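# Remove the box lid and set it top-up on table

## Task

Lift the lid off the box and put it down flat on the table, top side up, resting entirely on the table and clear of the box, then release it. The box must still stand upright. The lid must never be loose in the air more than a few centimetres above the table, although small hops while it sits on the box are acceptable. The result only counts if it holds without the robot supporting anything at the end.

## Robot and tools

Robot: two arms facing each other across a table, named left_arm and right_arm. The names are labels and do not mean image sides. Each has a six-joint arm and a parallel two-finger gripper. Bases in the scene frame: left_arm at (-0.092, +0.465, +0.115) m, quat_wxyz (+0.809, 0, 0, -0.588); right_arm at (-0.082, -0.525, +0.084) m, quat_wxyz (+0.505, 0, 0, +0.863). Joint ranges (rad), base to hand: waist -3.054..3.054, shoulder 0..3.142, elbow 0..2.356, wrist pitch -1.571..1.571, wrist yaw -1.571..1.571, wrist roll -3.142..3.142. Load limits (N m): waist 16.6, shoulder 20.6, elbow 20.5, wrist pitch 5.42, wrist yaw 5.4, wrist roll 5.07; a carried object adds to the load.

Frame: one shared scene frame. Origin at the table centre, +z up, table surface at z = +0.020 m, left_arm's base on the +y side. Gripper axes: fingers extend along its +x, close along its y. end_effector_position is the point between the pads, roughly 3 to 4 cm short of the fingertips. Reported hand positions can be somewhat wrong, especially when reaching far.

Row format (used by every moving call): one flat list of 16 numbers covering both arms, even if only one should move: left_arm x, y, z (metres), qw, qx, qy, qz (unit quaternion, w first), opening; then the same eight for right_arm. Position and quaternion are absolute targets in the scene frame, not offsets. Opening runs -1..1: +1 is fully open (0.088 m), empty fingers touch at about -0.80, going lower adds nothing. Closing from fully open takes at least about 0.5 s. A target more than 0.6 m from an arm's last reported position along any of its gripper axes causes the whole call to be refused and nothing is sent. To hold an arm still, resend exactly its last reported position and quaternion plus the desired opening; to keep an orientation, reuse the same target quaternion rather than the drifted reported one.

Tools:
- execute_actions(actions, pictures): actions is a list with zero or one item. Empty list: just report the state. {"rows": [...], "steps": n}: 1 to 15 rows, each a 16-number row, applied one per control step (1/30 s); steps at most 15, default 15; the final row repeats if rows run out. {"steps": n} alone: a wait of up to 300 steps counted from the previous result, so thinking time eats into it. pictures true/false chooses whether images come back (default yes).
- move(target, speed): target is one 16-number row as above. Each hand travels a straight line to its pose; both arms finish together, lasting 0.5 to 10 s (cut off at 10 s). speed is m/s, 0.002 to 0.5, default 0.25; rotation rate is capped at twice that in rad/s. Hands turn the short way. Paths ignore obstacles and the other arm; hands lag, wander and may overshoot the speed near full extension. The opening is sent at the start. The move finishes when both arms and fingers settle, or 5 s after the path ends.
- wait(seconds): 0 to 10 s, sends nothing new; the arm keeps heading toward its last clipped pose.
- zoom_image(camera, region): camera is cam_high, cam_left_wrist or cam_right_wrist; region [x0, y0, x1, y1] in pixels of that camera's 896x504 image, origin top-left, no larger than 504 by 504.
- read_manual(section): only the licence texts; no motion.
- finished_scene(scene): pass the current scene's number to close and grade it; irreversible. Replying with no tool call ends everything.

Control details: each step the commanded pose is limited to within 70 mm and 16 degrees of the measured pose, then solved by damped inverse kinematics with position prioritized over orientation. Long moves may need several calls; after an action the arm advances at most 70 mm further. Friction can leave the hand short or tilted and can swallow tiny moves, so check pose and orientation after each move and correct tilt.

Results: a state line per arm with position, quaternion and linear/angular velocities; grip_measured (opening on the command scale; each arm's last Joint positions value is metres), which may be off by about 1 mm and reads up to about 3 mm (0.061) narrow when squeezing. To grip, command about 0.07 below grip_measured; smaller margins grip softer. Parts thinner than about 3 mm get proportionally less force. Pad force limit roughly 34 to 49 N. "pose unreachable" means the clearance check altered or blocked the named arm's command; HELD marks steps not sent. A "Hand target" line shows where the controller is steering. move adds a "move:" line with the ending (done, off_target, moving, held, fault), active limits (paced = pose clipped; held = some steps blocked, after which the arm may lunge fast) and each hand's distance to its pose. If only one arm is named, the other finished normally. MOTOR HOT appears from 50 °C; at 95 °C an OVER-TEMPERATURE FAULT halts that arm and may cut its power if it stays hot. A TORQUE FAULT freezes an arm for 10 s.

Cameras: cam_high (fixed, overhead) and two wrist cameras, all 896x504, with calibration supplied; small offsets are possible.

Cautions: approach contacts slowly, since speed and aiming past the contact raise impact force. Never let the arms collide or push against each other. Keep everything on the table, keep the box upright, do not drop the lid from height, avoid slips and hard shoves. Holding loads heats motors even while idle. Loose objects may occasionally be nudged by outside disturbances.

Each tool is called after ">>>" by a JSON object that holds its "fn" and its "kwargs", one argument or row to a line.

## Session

>>> {"fn": "execute_actions", "kwargs": {
  "actions": []
}}

>>> {"fn": "zoom_image", "kwargs": {
  "camera": "cam_high",
  "region": [330, 130, 630, 400]
}}

Scene clock: 0.00 s of 4100.00 s.
left_arm: end_effector_position=(-0.2901, +0.0601, +0.2774) grip_measured=+1.000 end_effector_quat_wxyz=(+0.069, +0.594, -0.551, -0.582) end_effector_velocity=(-0.003, +0.003, -0.001) end_effector_angular_velocity=(+0.007, -0.005, -0.018) | right_arm: end_effector_position=(+0.3064, -0.1806, +0.2661) grip_measured=+0.998 end_effector_quat_wxyz=(+0.842, -0.157, +0.311, +0.412) end_effector_velocity=(-0.002, -0.002, -0.003) end_effector_angular_velocity=(-0.007, +0.008, +0.008)
Joint positions: left_arm=[-0.796  1.636  1.117 -0.147 -0.089  1.909  0.088] | right_arm=[-1.407  1.904  1.553 -0.375 -0.176 -0.164  0.088]
Joint velocities: left_arm=[-0.007 -0.002 -0.002 -0.007  0.007  0.007  0.   ] | right_arm=[-0.002 -0.002 -0.007 -0.007 -0.007 -0.007 -0.   ]
Motor temperatures (°C, as the motors report them): left_arm=[25 26 28 26 26 24] | right_arm=[26 24 25 26 25 26]
Heat: left arm: hottest elbow 28 °C (+0.0 °C/min); right arm: hottest waist 26 °C (+0.0 °C/min).
Hand target (left_arm): -0.290, +0.060, +0.277; +0.069, +0.594, -0.551, -0.582
Hand target (right_arm): +0.306, -0.181, +0.266; +0.842, -0.157, +0.311, +0.412
camera_calibration (this result's frames):
cam_left_wrist: T_world_to_cam=[[0.566515, 0.406741, -0.716675, 0.342182], [0.823741, -0.255625, 0.50607, 0.141791], [0.0226392, -0.87705, -0.479865, 0.266028], [0, 0, 0, 1]] pos_world=[-0.316672, 0.130386, 0.301134]
cam_right_wrist: T_world_to_cam=[[0.80815, -0.588837, -0.0128478, -0.339161], [-0.504387, -0.680654, -0.531323, 0.20708], [0.304118, 0.435869, -0.847072, 0.290895], [0, 0, 0, 1]] pos_world=[0.290075, -0.185552, 0.352078]

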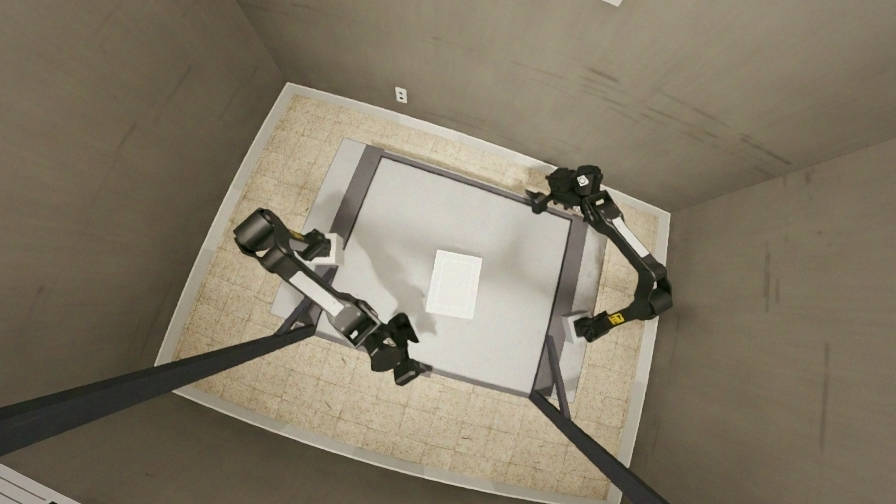

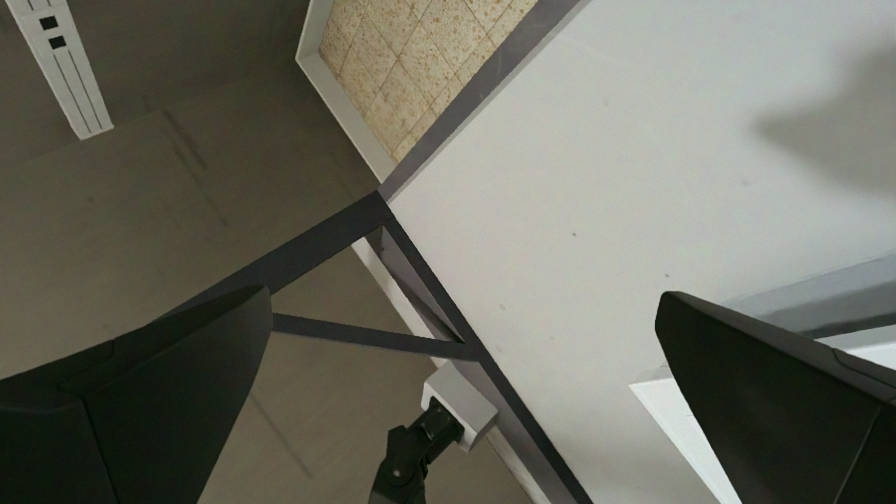

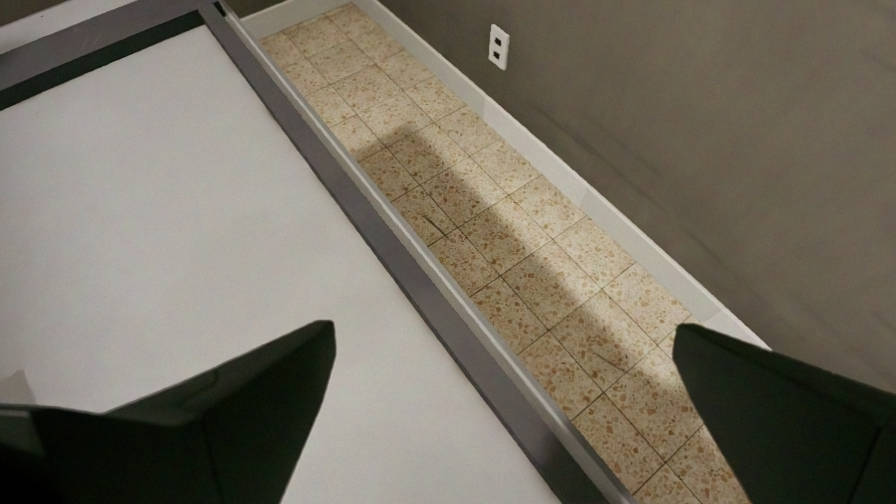

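Region (330, 130, 630, 400) of cam_high's 896x504 image, scaled by 1.680, with more detail than that image has; it fills the top 454 rows of this view, and the rest is white.

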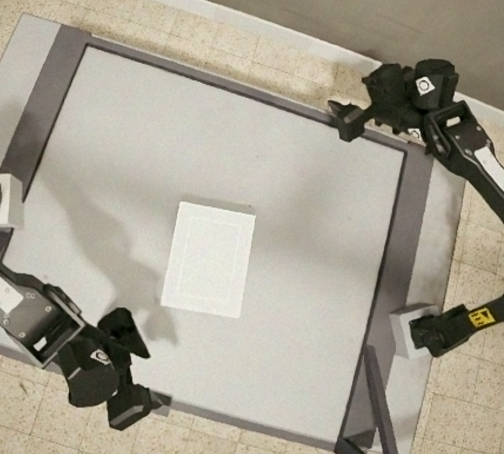

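>>> {"fn": "move", "kwargs": {
  "target": [-0.089,0.187,0.19,0.725,0.145,0.16,-0.653,1,-0.047,-0.211,0.19,0.653,-0.16,0.145,0.725,1],
  "speed": 0.2
}}

>>> {"fn": "move", "kwargs": {
  "target": [-0.084,0.137,0.112,0.725,0.145,0.16,-0.653,1,-0.052,-0.161,0.112,0.653,-0.16,0.145,0.725,1],
  "speed": 0.08
}}

Scene clock: 7.20 s of 4100.00 s.
left_arm: end_effector_position=(-0.0888, +0.1830, +0.1956) grip_measured=+1.000 end_effector_quat_wxyz=(+0.725, +0.143, +0.155, -0.656) end_effector_velocity=(-0.000, +0.002, -0.003) end_effector_angular_velocity=(+0.014, +0.035, +0.011) | right_arm: end_effector_position=(-0.0472, -0.2096, +0.1909) grip_measured=+0.998 end_effector_quat_wxyz=(+0.651, -0.165, +0.148, +0.726) end_effector_velocity=(-0.002, -0.002, -0.004) end_effector_angular_velocity=(-0.013, +0.007, -0.002)
Joint positions: left_arm=[-0.383  1.068  0.122  0.516 -0.156 -0.066  0.088] | right_arm=[-0.781  1.186  0.331  0.379 -0.341 -0.17   0.088]
Joint velocities: left_arm=[ 0.002 -0.007 -0.002 -0.022  0.007 -0.037  0.   ] | right_arm=[ 0.007 -0.002 -0.007 -0.007  0.007  0.007 -0.   ]
Motor temperatures (°C, as the motors report them): left_arm=[25 27 29 27 26 24] | right_arm=[26 26 26 27 25 26]
Heat: left arm: hottest elbow 29 °C (+8.3 °C/min); right arm: hottest wrist pitch 27 °C (+8.3 °C/min).
Hand target (left_arm): -0.088, +0.187, +0.191; +0.725, +0.144, +0.161, -0.654
Hand target (right_arm): -0.048, -0.211, +0.191; +0.652, -0.163, +0.147, +0.726
Off the commanded pose (left_arm): 0.007 m, 1 deg.
Off the commanded pose (right_arm): 0.002 m, 1 deg.
move: done
camera_calibration (this result's frames):
cam_left_wrist: T_world_to_cam=[[-0.995845, -0.0891846, 0.0184059, -0.0722388], [-0.0763503, 0.707548, -0.702529, 0.0289363], [0.0496317, -0.701015, -0.711417, 0.345505], [0, 0, 0, 1]] pos_world=[-0.0868774, 0.215288, 0.267456]
cam_right_wrist: T_world_to_cam=[[0.989922, 0.141026, -0.012911, 0.090156], [0.0862291, -0.67257, -0.734993, 0.0374802], [-0.112336, 0.726472, -0.677952, 0.356298], [0, 0, 0, 1]] pos_world=[-0.0524541, -0.246347, 0.270265]

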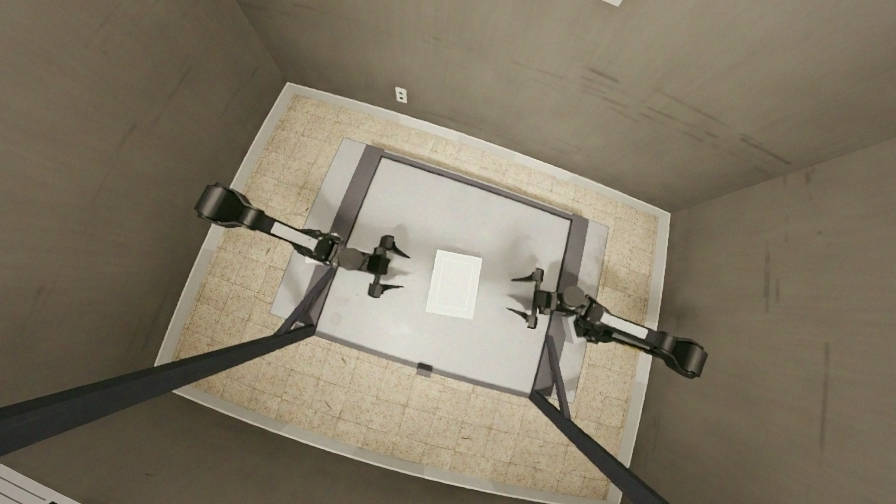

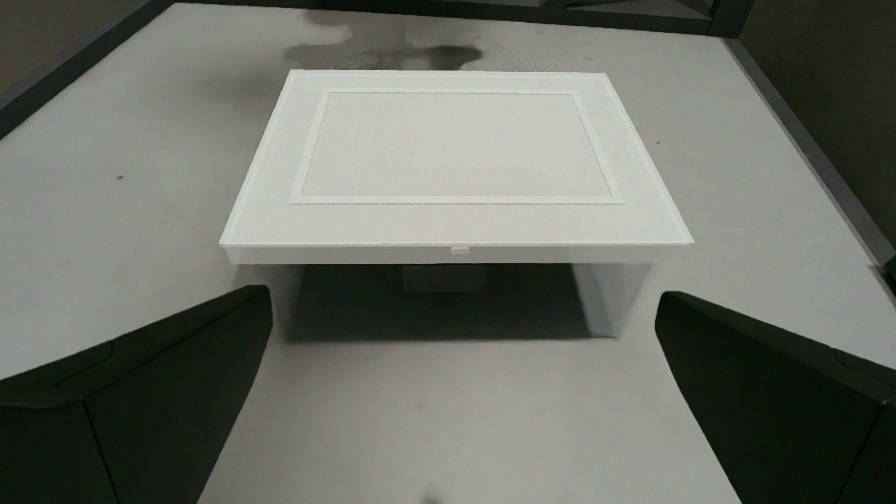

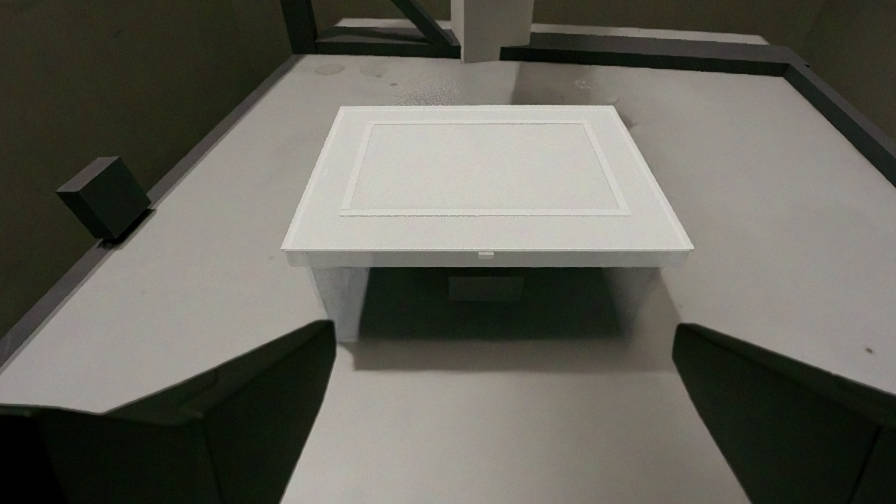

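Scene clock: 8.83 s of 4100.00 s.
left_arm: end_effector_position=(-0.0852, +0.1398, +0.1141) grip_measured=+1.000 end_effector_quat_wxyz=(+0.725, +0.144, +0.162, -0.653) end_effector_velocity=(+0.000, -0.003, -0.001) end_effector_angular_velocity=(-0.012, -0.009, +0.001) | right_arm: end_effector_position=(-0.0520, -0.1645, +0.1123) grip_measured=+0.998 end_effector_quat_wxyz=(+0.652, -0.163, +0.146, +0.726) end_effector_velocity=(-0.000, -0.000, -0.002) end_effector_angular_velocity=(+0.005, -0.017, +0.013)
Joint positions: left_arm=[-0.349  1.992  0.185  1.366 -0.127 -0.063  0.088] | right_arm=[-0.708  1.814  0.347  1.008 -0.276 -0.134  0.088]
Joint velocities: left_arm=[-0.002  0.032  0.007  0.037 -0.007  0.007  0.   ] | right_arm=[-0.002  0.017 -0.002  0.022 -0.007 -0.022 -0.   ]
Motor temperatures (°C, as the motors report them): left_arm=[25 27 29 27 26 24] | right_arm=[26 26 26 27 25 26]
Heat: left arm: hottest elbow 29 °C (+6.8 °C/min); right arm: hottest wrist pitch 27 °C (+6.8 °C/min).
Hand target (left_arm): -0.084, +0.138, +0.113; +0.725, +0.145, +0.160, -0.653
Hand target (right_arm): -0.052, -0.162, +0.113; +0.653, -0.160, +0.145, +0.725
Off the commanded pose (left_arm): 0.004 m, 0 deg.
Off the commanded pose (right_arm): 0.004 m, 0 deg.
move: done
camera_calibration (this result's frames):
cam_left_wrist: T_world_to_cam=[[-0.995134, -0.0951506, 0.0255986, -0.0709024], [-0.0862465, 0.715498, -0.69327, -0.000418577], [0.0476493, -0.692104, -0.720223, 0.256694], [0, 0, 0, 1]] pos_world=[-0.0828248, 0.171212, 0.186402]
cam_right_wrist: T_world_to_cam=[[0.990121, 0.139685, -0.0121728, 0.0872507], [0.0851659, -0.668093, -0.739188, 0.0116053], [-0.111386, 0.730849, -0.673389, 0.27002], [0, 0, 0, 1]] pos_world=[-0.0573007, -0.201778, 0.191469]

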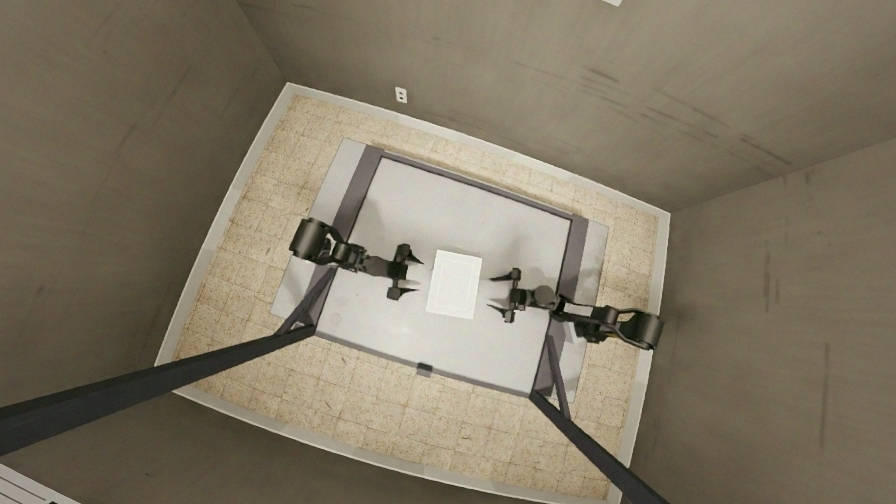

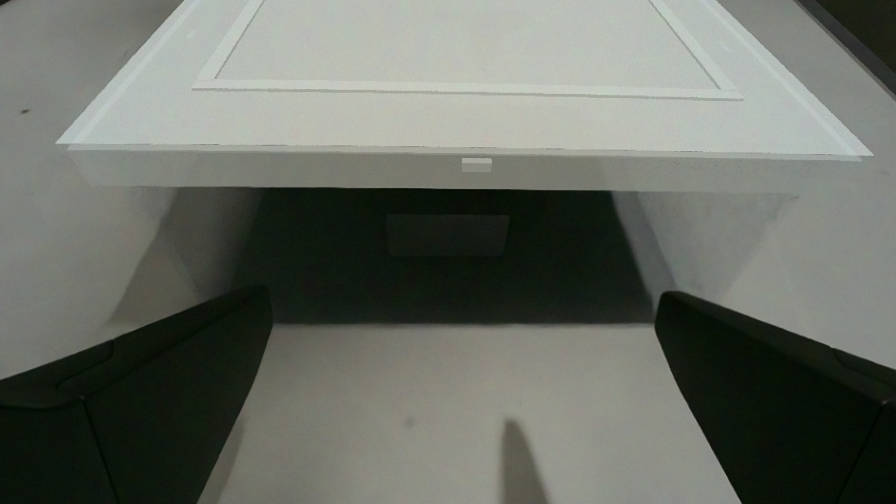

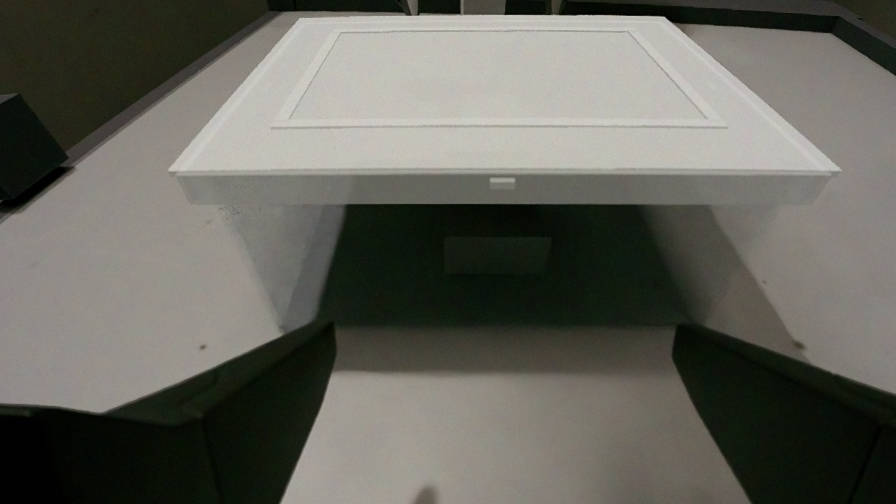

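>>> {"fn": "move", "kwargs": {
  "target": [-0.084,0.13,0.088,0.725,0.145,0.16,-0.653,1,-0.052,-0.155,0.088,0.653,-0.16,0.145,0.725,1],
  "speed": 0.04
}}

>>> {"fn": "move", "kwargs": {
  "target": [-0.079,0.082,0.088,0.725,0.145,0.16,-0.653,1,-0.058,-0.102,0.088,0.653,-0.16,0.145,0.725,1],
  "speed": 0.015
}}

Scene clock: 10.97 s of 4100.00 s.
left_arm: end_effector_position=(-0.0849, +0.1310, +0.0902) grip_measured=+1.000 end_effector_quat_wxyz=(+0.726, +0.143, +0.161, -0.654) end_effector_velocity=(+0.000, +0.001, -0.003) end_effector_angular_velocity=(+0.007, +0.003, +0.007) | right_arm: end_effector_position=(-0.0521, -0.1574, +0.0885) grip_measured=+0.998 end_effector_quat_wxyz=(+0.652, -0.162, +0.146, +0.727) end_effector_velocity=(-0.001, -0.002, -0.005) end_effector_angular_velocity=(-0.009, -0.014, +0.013)
Joint positions: left_arm=[-0.346  2.2    0.238  1.525 -0.124 -0.061  0.088] | right_arm=[-0.702  1.983  0.371  1.155 -0.27  -0.13   0.088]
Joint velocities: left_arm=[-0.002  0.017  0.002  0.007 -0.007 -0.007  0.   ] | right_arm=[-0.002  0.017 -0.002  0.007 -0.007 -0.022 -0.   ]
Motor temperatures (°C, as the motors report them): left_arm=[25 27 29 28 26 24] | right_arm=[26 26 26 27 25 26]
Heat: left arm: hottest elbow 29 °C (+5.5 °C/min); right arm: hottest wrist pitch 27 °C (+5.5 °C/min).
Hand target (left_arm): -0.084, +0.130, +0.088; +0.726, +0.145, +0.160, -0.653
Hand target (right_arm): -0.052, -0.155, +0.088; +0.653, -0.160, +0.145, +0.725
Off the commanded pose (left_arm): 0.003 m, 0 deg.
Off the commanded pose (right_arm): 0.002 m, 0 deg.
move: done
camera_calibration (this result's frames):
cam_left_wrist: T_world_to_cam=[[-0.995137, -0.0950484, 0.0258351, -0.0708644], [-0.0861644, 0.712978, -0.695872, -0.0100861], [0.0477217, -0.694714, -0.717701, 0.233467], [0, 0, 0, 1]] pos_world=[-0.0825303, 0.162649, 0.162372]
cam_right_wrist: T_world_to_cam=[[0.990137, 0.139551, -0.012421, 0.0860217], [0.0847687, -0.667307, -0.739943, -0.00105998], [-0.111549, 0.731592, -0.672554, 0.24875], [0, 0, 0, 1]] pos_world=[-0.0573357, -0.194695, 0.167582]

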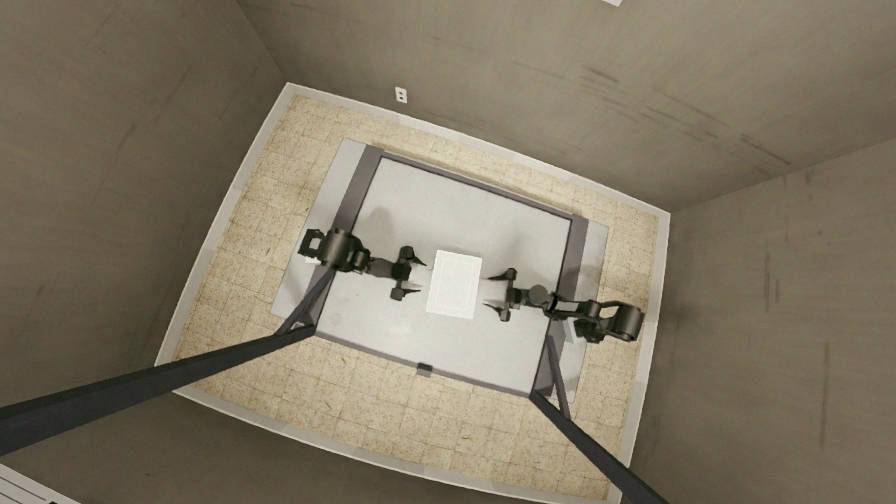

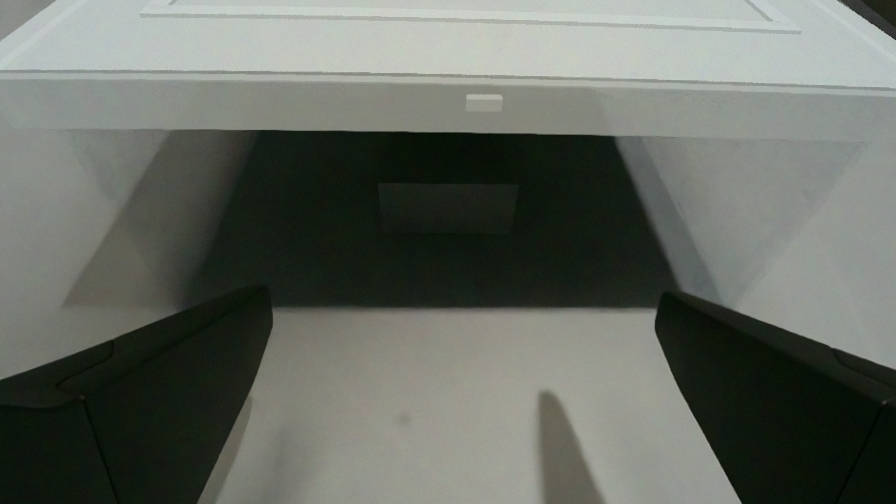

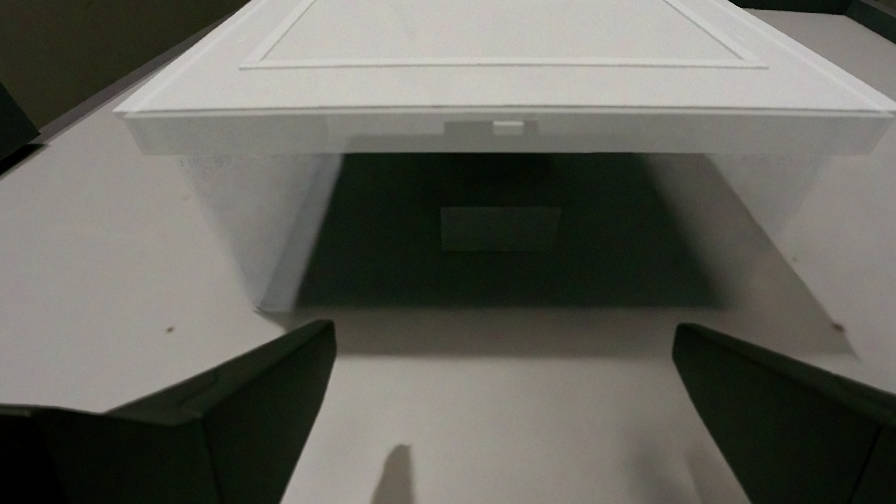

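Scene clock: 14.90 s of 4100.00 s.
left_arm: end_effector_position=(-0.0807, +0.0940, +0.0848) grip_measured=+1.000 end_effector_quat_wxyz=(+0.725, +0.151, +0.167, -0.651) end_effector_velocity=(-0.004, -0.001, +0.001) end_effector_angular_velocity=(-0.004, +0.029, -0.012) | right_arm: end_effector_position=(-0.0564, -0.1117, +0.0885) grip_measured=+0.998 end_effector_quat_wxyz=(+0.651, -0.162, +0.146, +0.727) end_effector_velocity=(+0.001, -0.003, -0.006) end_effector_angular_velocity=(-0.024, -0.013, +0.009)
Joint positions: left_arm=[-0.325  2.19   0.391  1.341 -0.107 -0.051  0.088] | right_arm=[-0.656  2.05   0.554  1.043 -0.23  -0.11   0.088]
Joint velocities: left_arm=[-0.002 -0.007  0.002 -0.007  0.022 -0.022  0.   ] | right_arm=[-0.007  0.002 -0.002 -0.022 -0.007 -0.022 -0.   ]
Motor temperatures (°C, as the motors report them): left_arm=[25 27 29 28 26 24] | right_arm=[26 26 27 27 25 26]
Heat: left arm: hottest elbow 29 °C (+4.0 °C/min); right arm: hottest elbow 27 °C (+4.0 °C/min).
Hand target (left_arm): -0.079, +0.083, +0.088; +0.726, +0.145, +0.160, -0.653
Hand target (right_arm): -0.058, -0.102, +0.088; +0.653, -0.160, +0.145, +0.726
Off the commanded pose (left_arm): 0.013 m, 1 deg.
Off the commanded pose (right_arm): 0.010 m, 0 deg.
move: off_target (left_arm, right_arm)
camera_calibration (this result's frames):
cam_left_wrist: T_world_to_cam=[[-0.994998, -0.0975202, 0.0216526, -0.0694636], [-0.0861333, 0.727744, -0.680419, 0.0101677], [0.0505971, -0.678881, -0.732503, 0.203672], [0, 0, 0, 1]] pos_world=[-0.0785456, 0.124095, 0.157613]
cam_right_wrist: T_world_to_cam=[[0.990037, 0.140218, -0.0128449, 0.0840765], [0.0849988, -0.667887, -0.739394, 0.0296893], [-0.112255, 0.730935, -0.673151, 0.214795], [0, 0, 0, 1]] pos_world=[-0.0616506, -0.148961, 0.167621]

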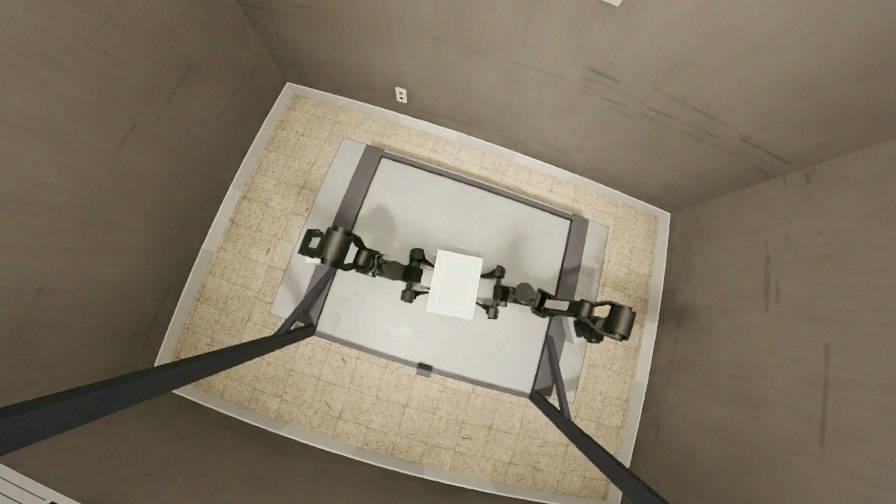

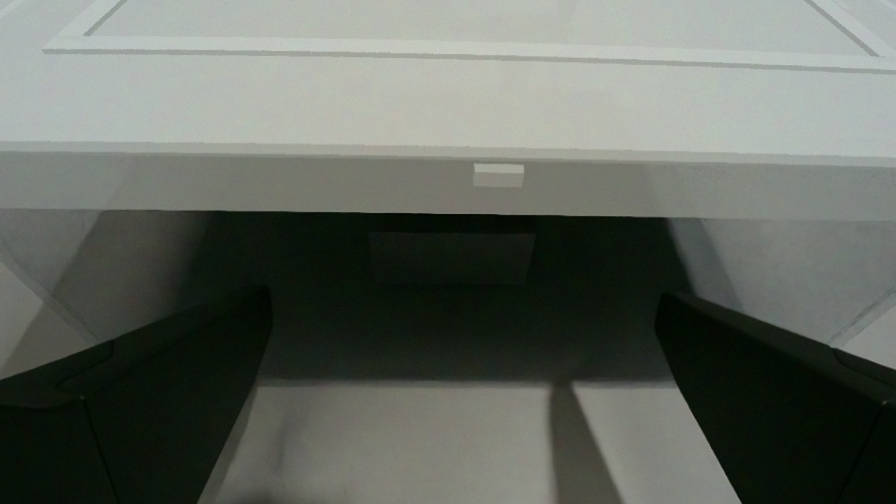

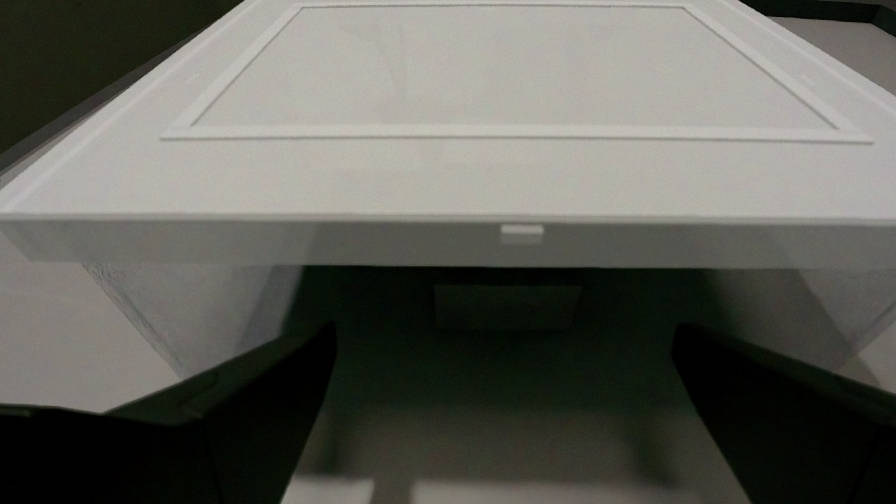

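>>> {"fn": "move", "kwargs": {
  "target": [-0.08,0.091,0.125,0.725,0.145,0.16,-0.653,1,-0.057,-0.109,0.125,0.653,-0.16,0.145,0.725,1],
  "speed": 0.01
}}

>>> {"fn": "move", "kwargs": {
  "target": [-0.08,0.091,0.15,0.725,0.145,0.16,-0.653,1,-0.057,-0.109,0.15,0.653,-0.16,0.145,0.725,1],
  "speed": 0.008
}}

Scene clock: 19.90 s of 4100.00 s.
left_arm: end_effector_position=(-0.0807, +0.0942, +0.1149) grip_measured=+1.000 end_effector_quat_wxyz=(+0.723, +0.155, +0.171, -0.651) end_effector_velocity=(+0.002, +0.001, +0.001) end_effector_angular_velocity=(+0.002, +0.003, +0.012) | right_arm: end_effector_position=(-0.0572, -0.1141, +0.1135) grip_measured=+0.998 end_effector_quat_wxyz=(+0.649, -0.170, +0.156, +0.725) end_effector_velocity=(+0.002, -0.003, -0.002) end_effector_angular_velocity=(-0.016, -0.001, +0.002)
Joint positions: left_arm=[-0.323  1.982  0.377  1.136 -0.103 -0.051  0.088] | right_arm=[-0.654  1.903  0.56   0.864 -0.226 -0.11   0.088]
Joint velocities: left_arm=[ 0.002 -0.007 -0.002 -0.007 -0.007 -0.007  0.   ] | right_arm=[-0.007 -0.007 -0.002 -0.022 -0.007 -0.007 -0.   ]
Motor temperatures (°C, as the motors report them): left_arm=[25 28 29 28 26 24] | right_arm=[26 27 27 28 25 26]
Heat: left arm: hottest elbow 29 °C (+3.0 °C/min); right arm: hottest wrist pitch 28 °C (+6.0 °C/min).
Hand target (left_arm): -0.080, +0.091, +0.124; +0.725, +0.145, +0.160, -0.654
Hand target (right_arm): -0.057, -0.109, +0.125; +0.653, -0.160, +0.145, +0.726
Off the commanded pose (left_arm): 0.011 m, 2 deg.
Off the commanded pose (right_arm): 0.013 m, 2 deg.
move: off_target (left_arm, right_arm)
camera_calibration (this result's frames):
cam_left_wrist: T_world_to_cam=[[-0.995146, -0.0958941, 0.0221169, -0.0703109], [-0.085822, 0.735656, -0.671896, 0.0287448], [0.0481604, -0.670533, -0.740315, 0.225772], [0, 0, 0, 1]] pos_world=[-0.0783759, 0.123499, 0.188011]
cam_right_wrist: T_world_to_cam=[[0.990162, 0.138703, -0.0184642, 0.0859448], [0.082761, -0.68692, -0.722005, 0.0423415], [-0.112828, 0.713374, -0.691641, 0.233394], [0, 0, 0, 1]] pos_world=[-0.0622701, -0.149333, 0.193583]

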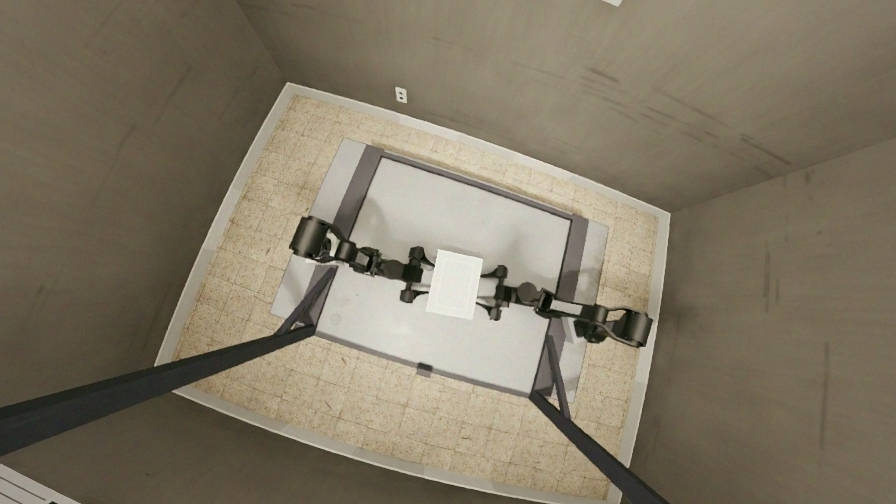

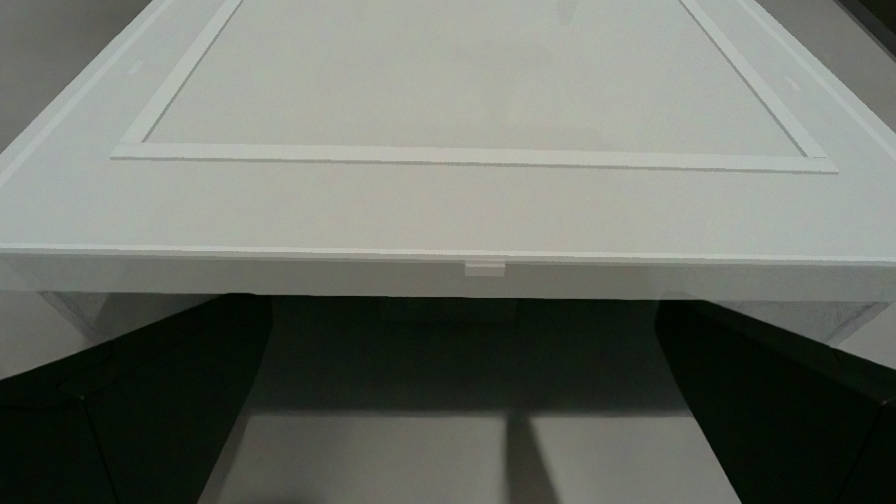

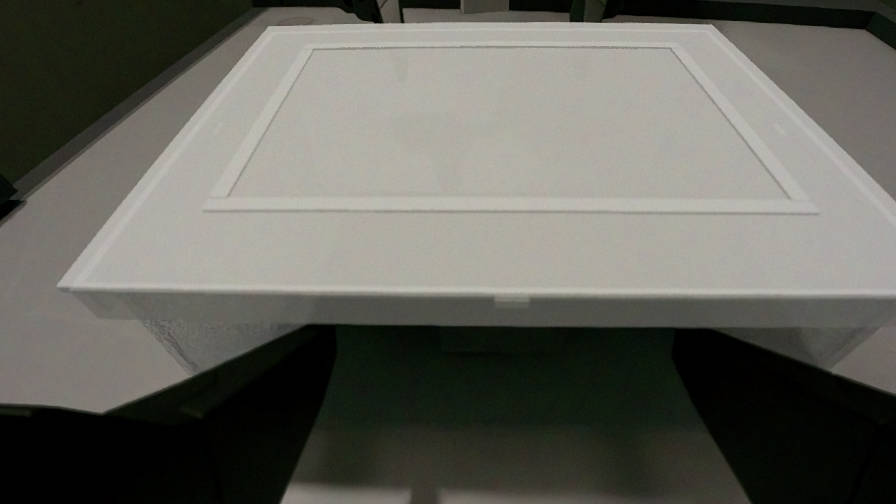

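Scene clock: 24.73 s of 4100.00 s.
left_arm: end_effector_position=(-0.0807, +0.0944, +0.1437) grip_measured=+1.000 end_effector_quat_wxyz=(+0.724, +0.150, +0.167, -0.652) end_effector_velocity=(+0.000, -0.001, +0.004) end_effector_angular_velocity=(-0.008, +0.003, +0.007) | right_arm: end_effector_position=(-0.0576, -0.1182, +0.1317) grip_measured=+0.998 end_effector_quat_wxyz=(+0.648, -0.176, +0.165, +0.723) end_effector_velocity=(-0.000, -0.001, +0.003) end_effector_angular_velocity=(+0.002, +0.010, +0.001)
Joint positions: left_arm=[-0.323  1.815  0.377  0.982 -0.102 -0.051  0.088] | right_arm=[-0.654  1.796  0.569  0.726 -0.225 -0.109  0.088]
Joint velocities: left_arm=[-0.002 -0.012  0.002 -0.007 -0.007 -0.007  0.   ] | right_arm=[-0.002 -0.012 -0.002 -0.007 -0.007  0.007  0.   ]
Motor temperatures (°C, as the motors report them): left_arm=[25 29 29 29 26 24] | right_arm=[26 27 27 28 25 26]
Heat: left arm: hottest shoulder 29 °C (+2.4 °C/min); right arm: hottest wrist pitch 28 °C (+4.9 °C/min).
Hand target (left_arm): -0.080, +0.091, +0.150; +0.726, +0.145, +0.160, -0.653
Hand target (right_arm): -0.057, -0.109, +0.150; +0.653, -0.160, +0.145, +0.726
Off the commanded pose (left_arm): 0.007 m, 1 deg.
Off the commanded pose (right_arm): 0.021 m, 3 deg.
move: off_target (right_arm)
camera_calibration (this result's frames):
cam_left_wrist: T_world_to_cam=[[-0.995192, -0.0949466, 0.0240315, -0.0713288], [-0.0857881, 0.726679, -0.681599, 0.0502292], [0.0472523, -0.680384, -0.731331, 0.246785], [0, 0, 0, 1]] pos_world=[-0.078338, 0.124635, 0.216432]
cam_right_wrist: T_world_to_cam=[[0.990262, 0.137058, -0.0244231, 0.0878552], [0.0798284, -0.702746, -0.706948, 0.0486717], [-0.114056, 0.698114, -0.706843, 0.248955], [0, 0, 0, 1]] pos_world=[-0.0624902, -0.151636, 0.212526]

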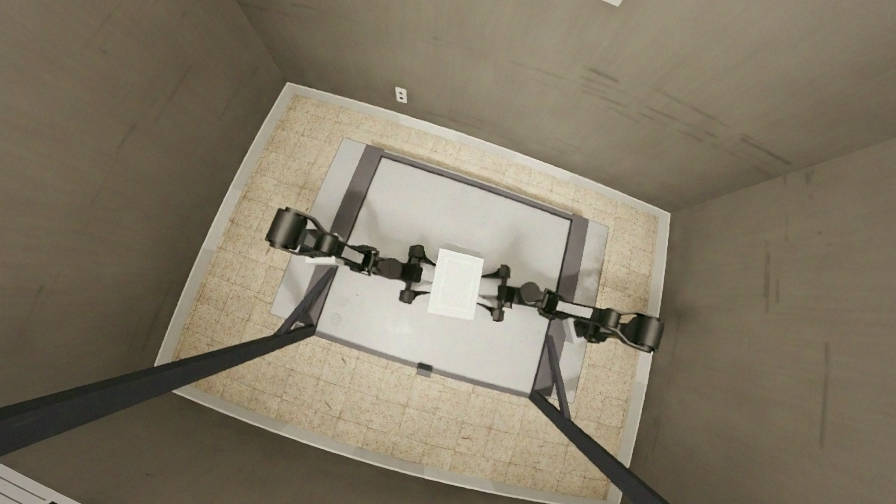

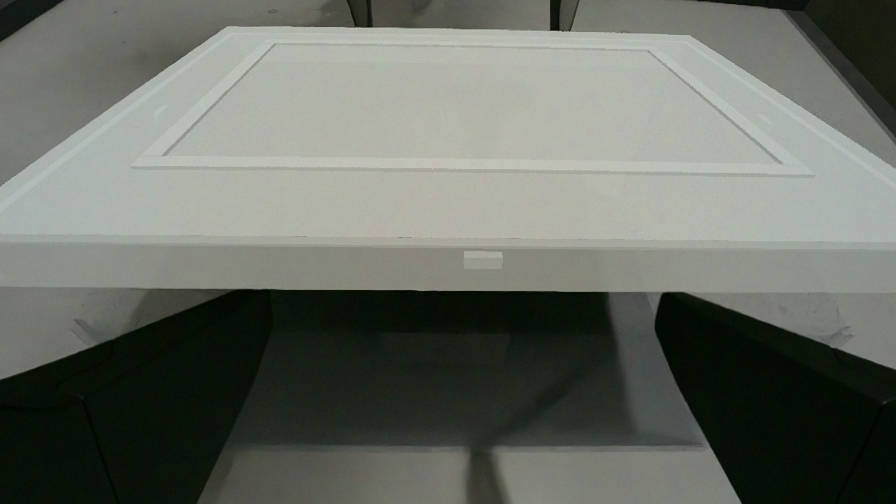

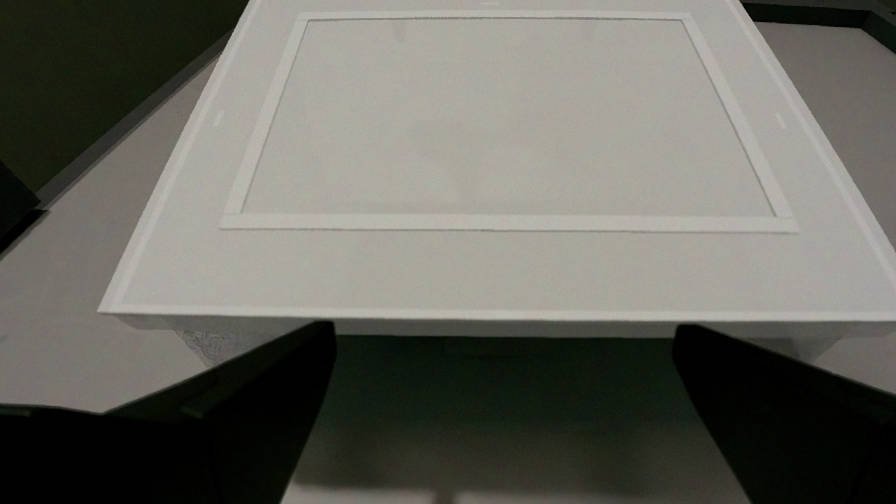

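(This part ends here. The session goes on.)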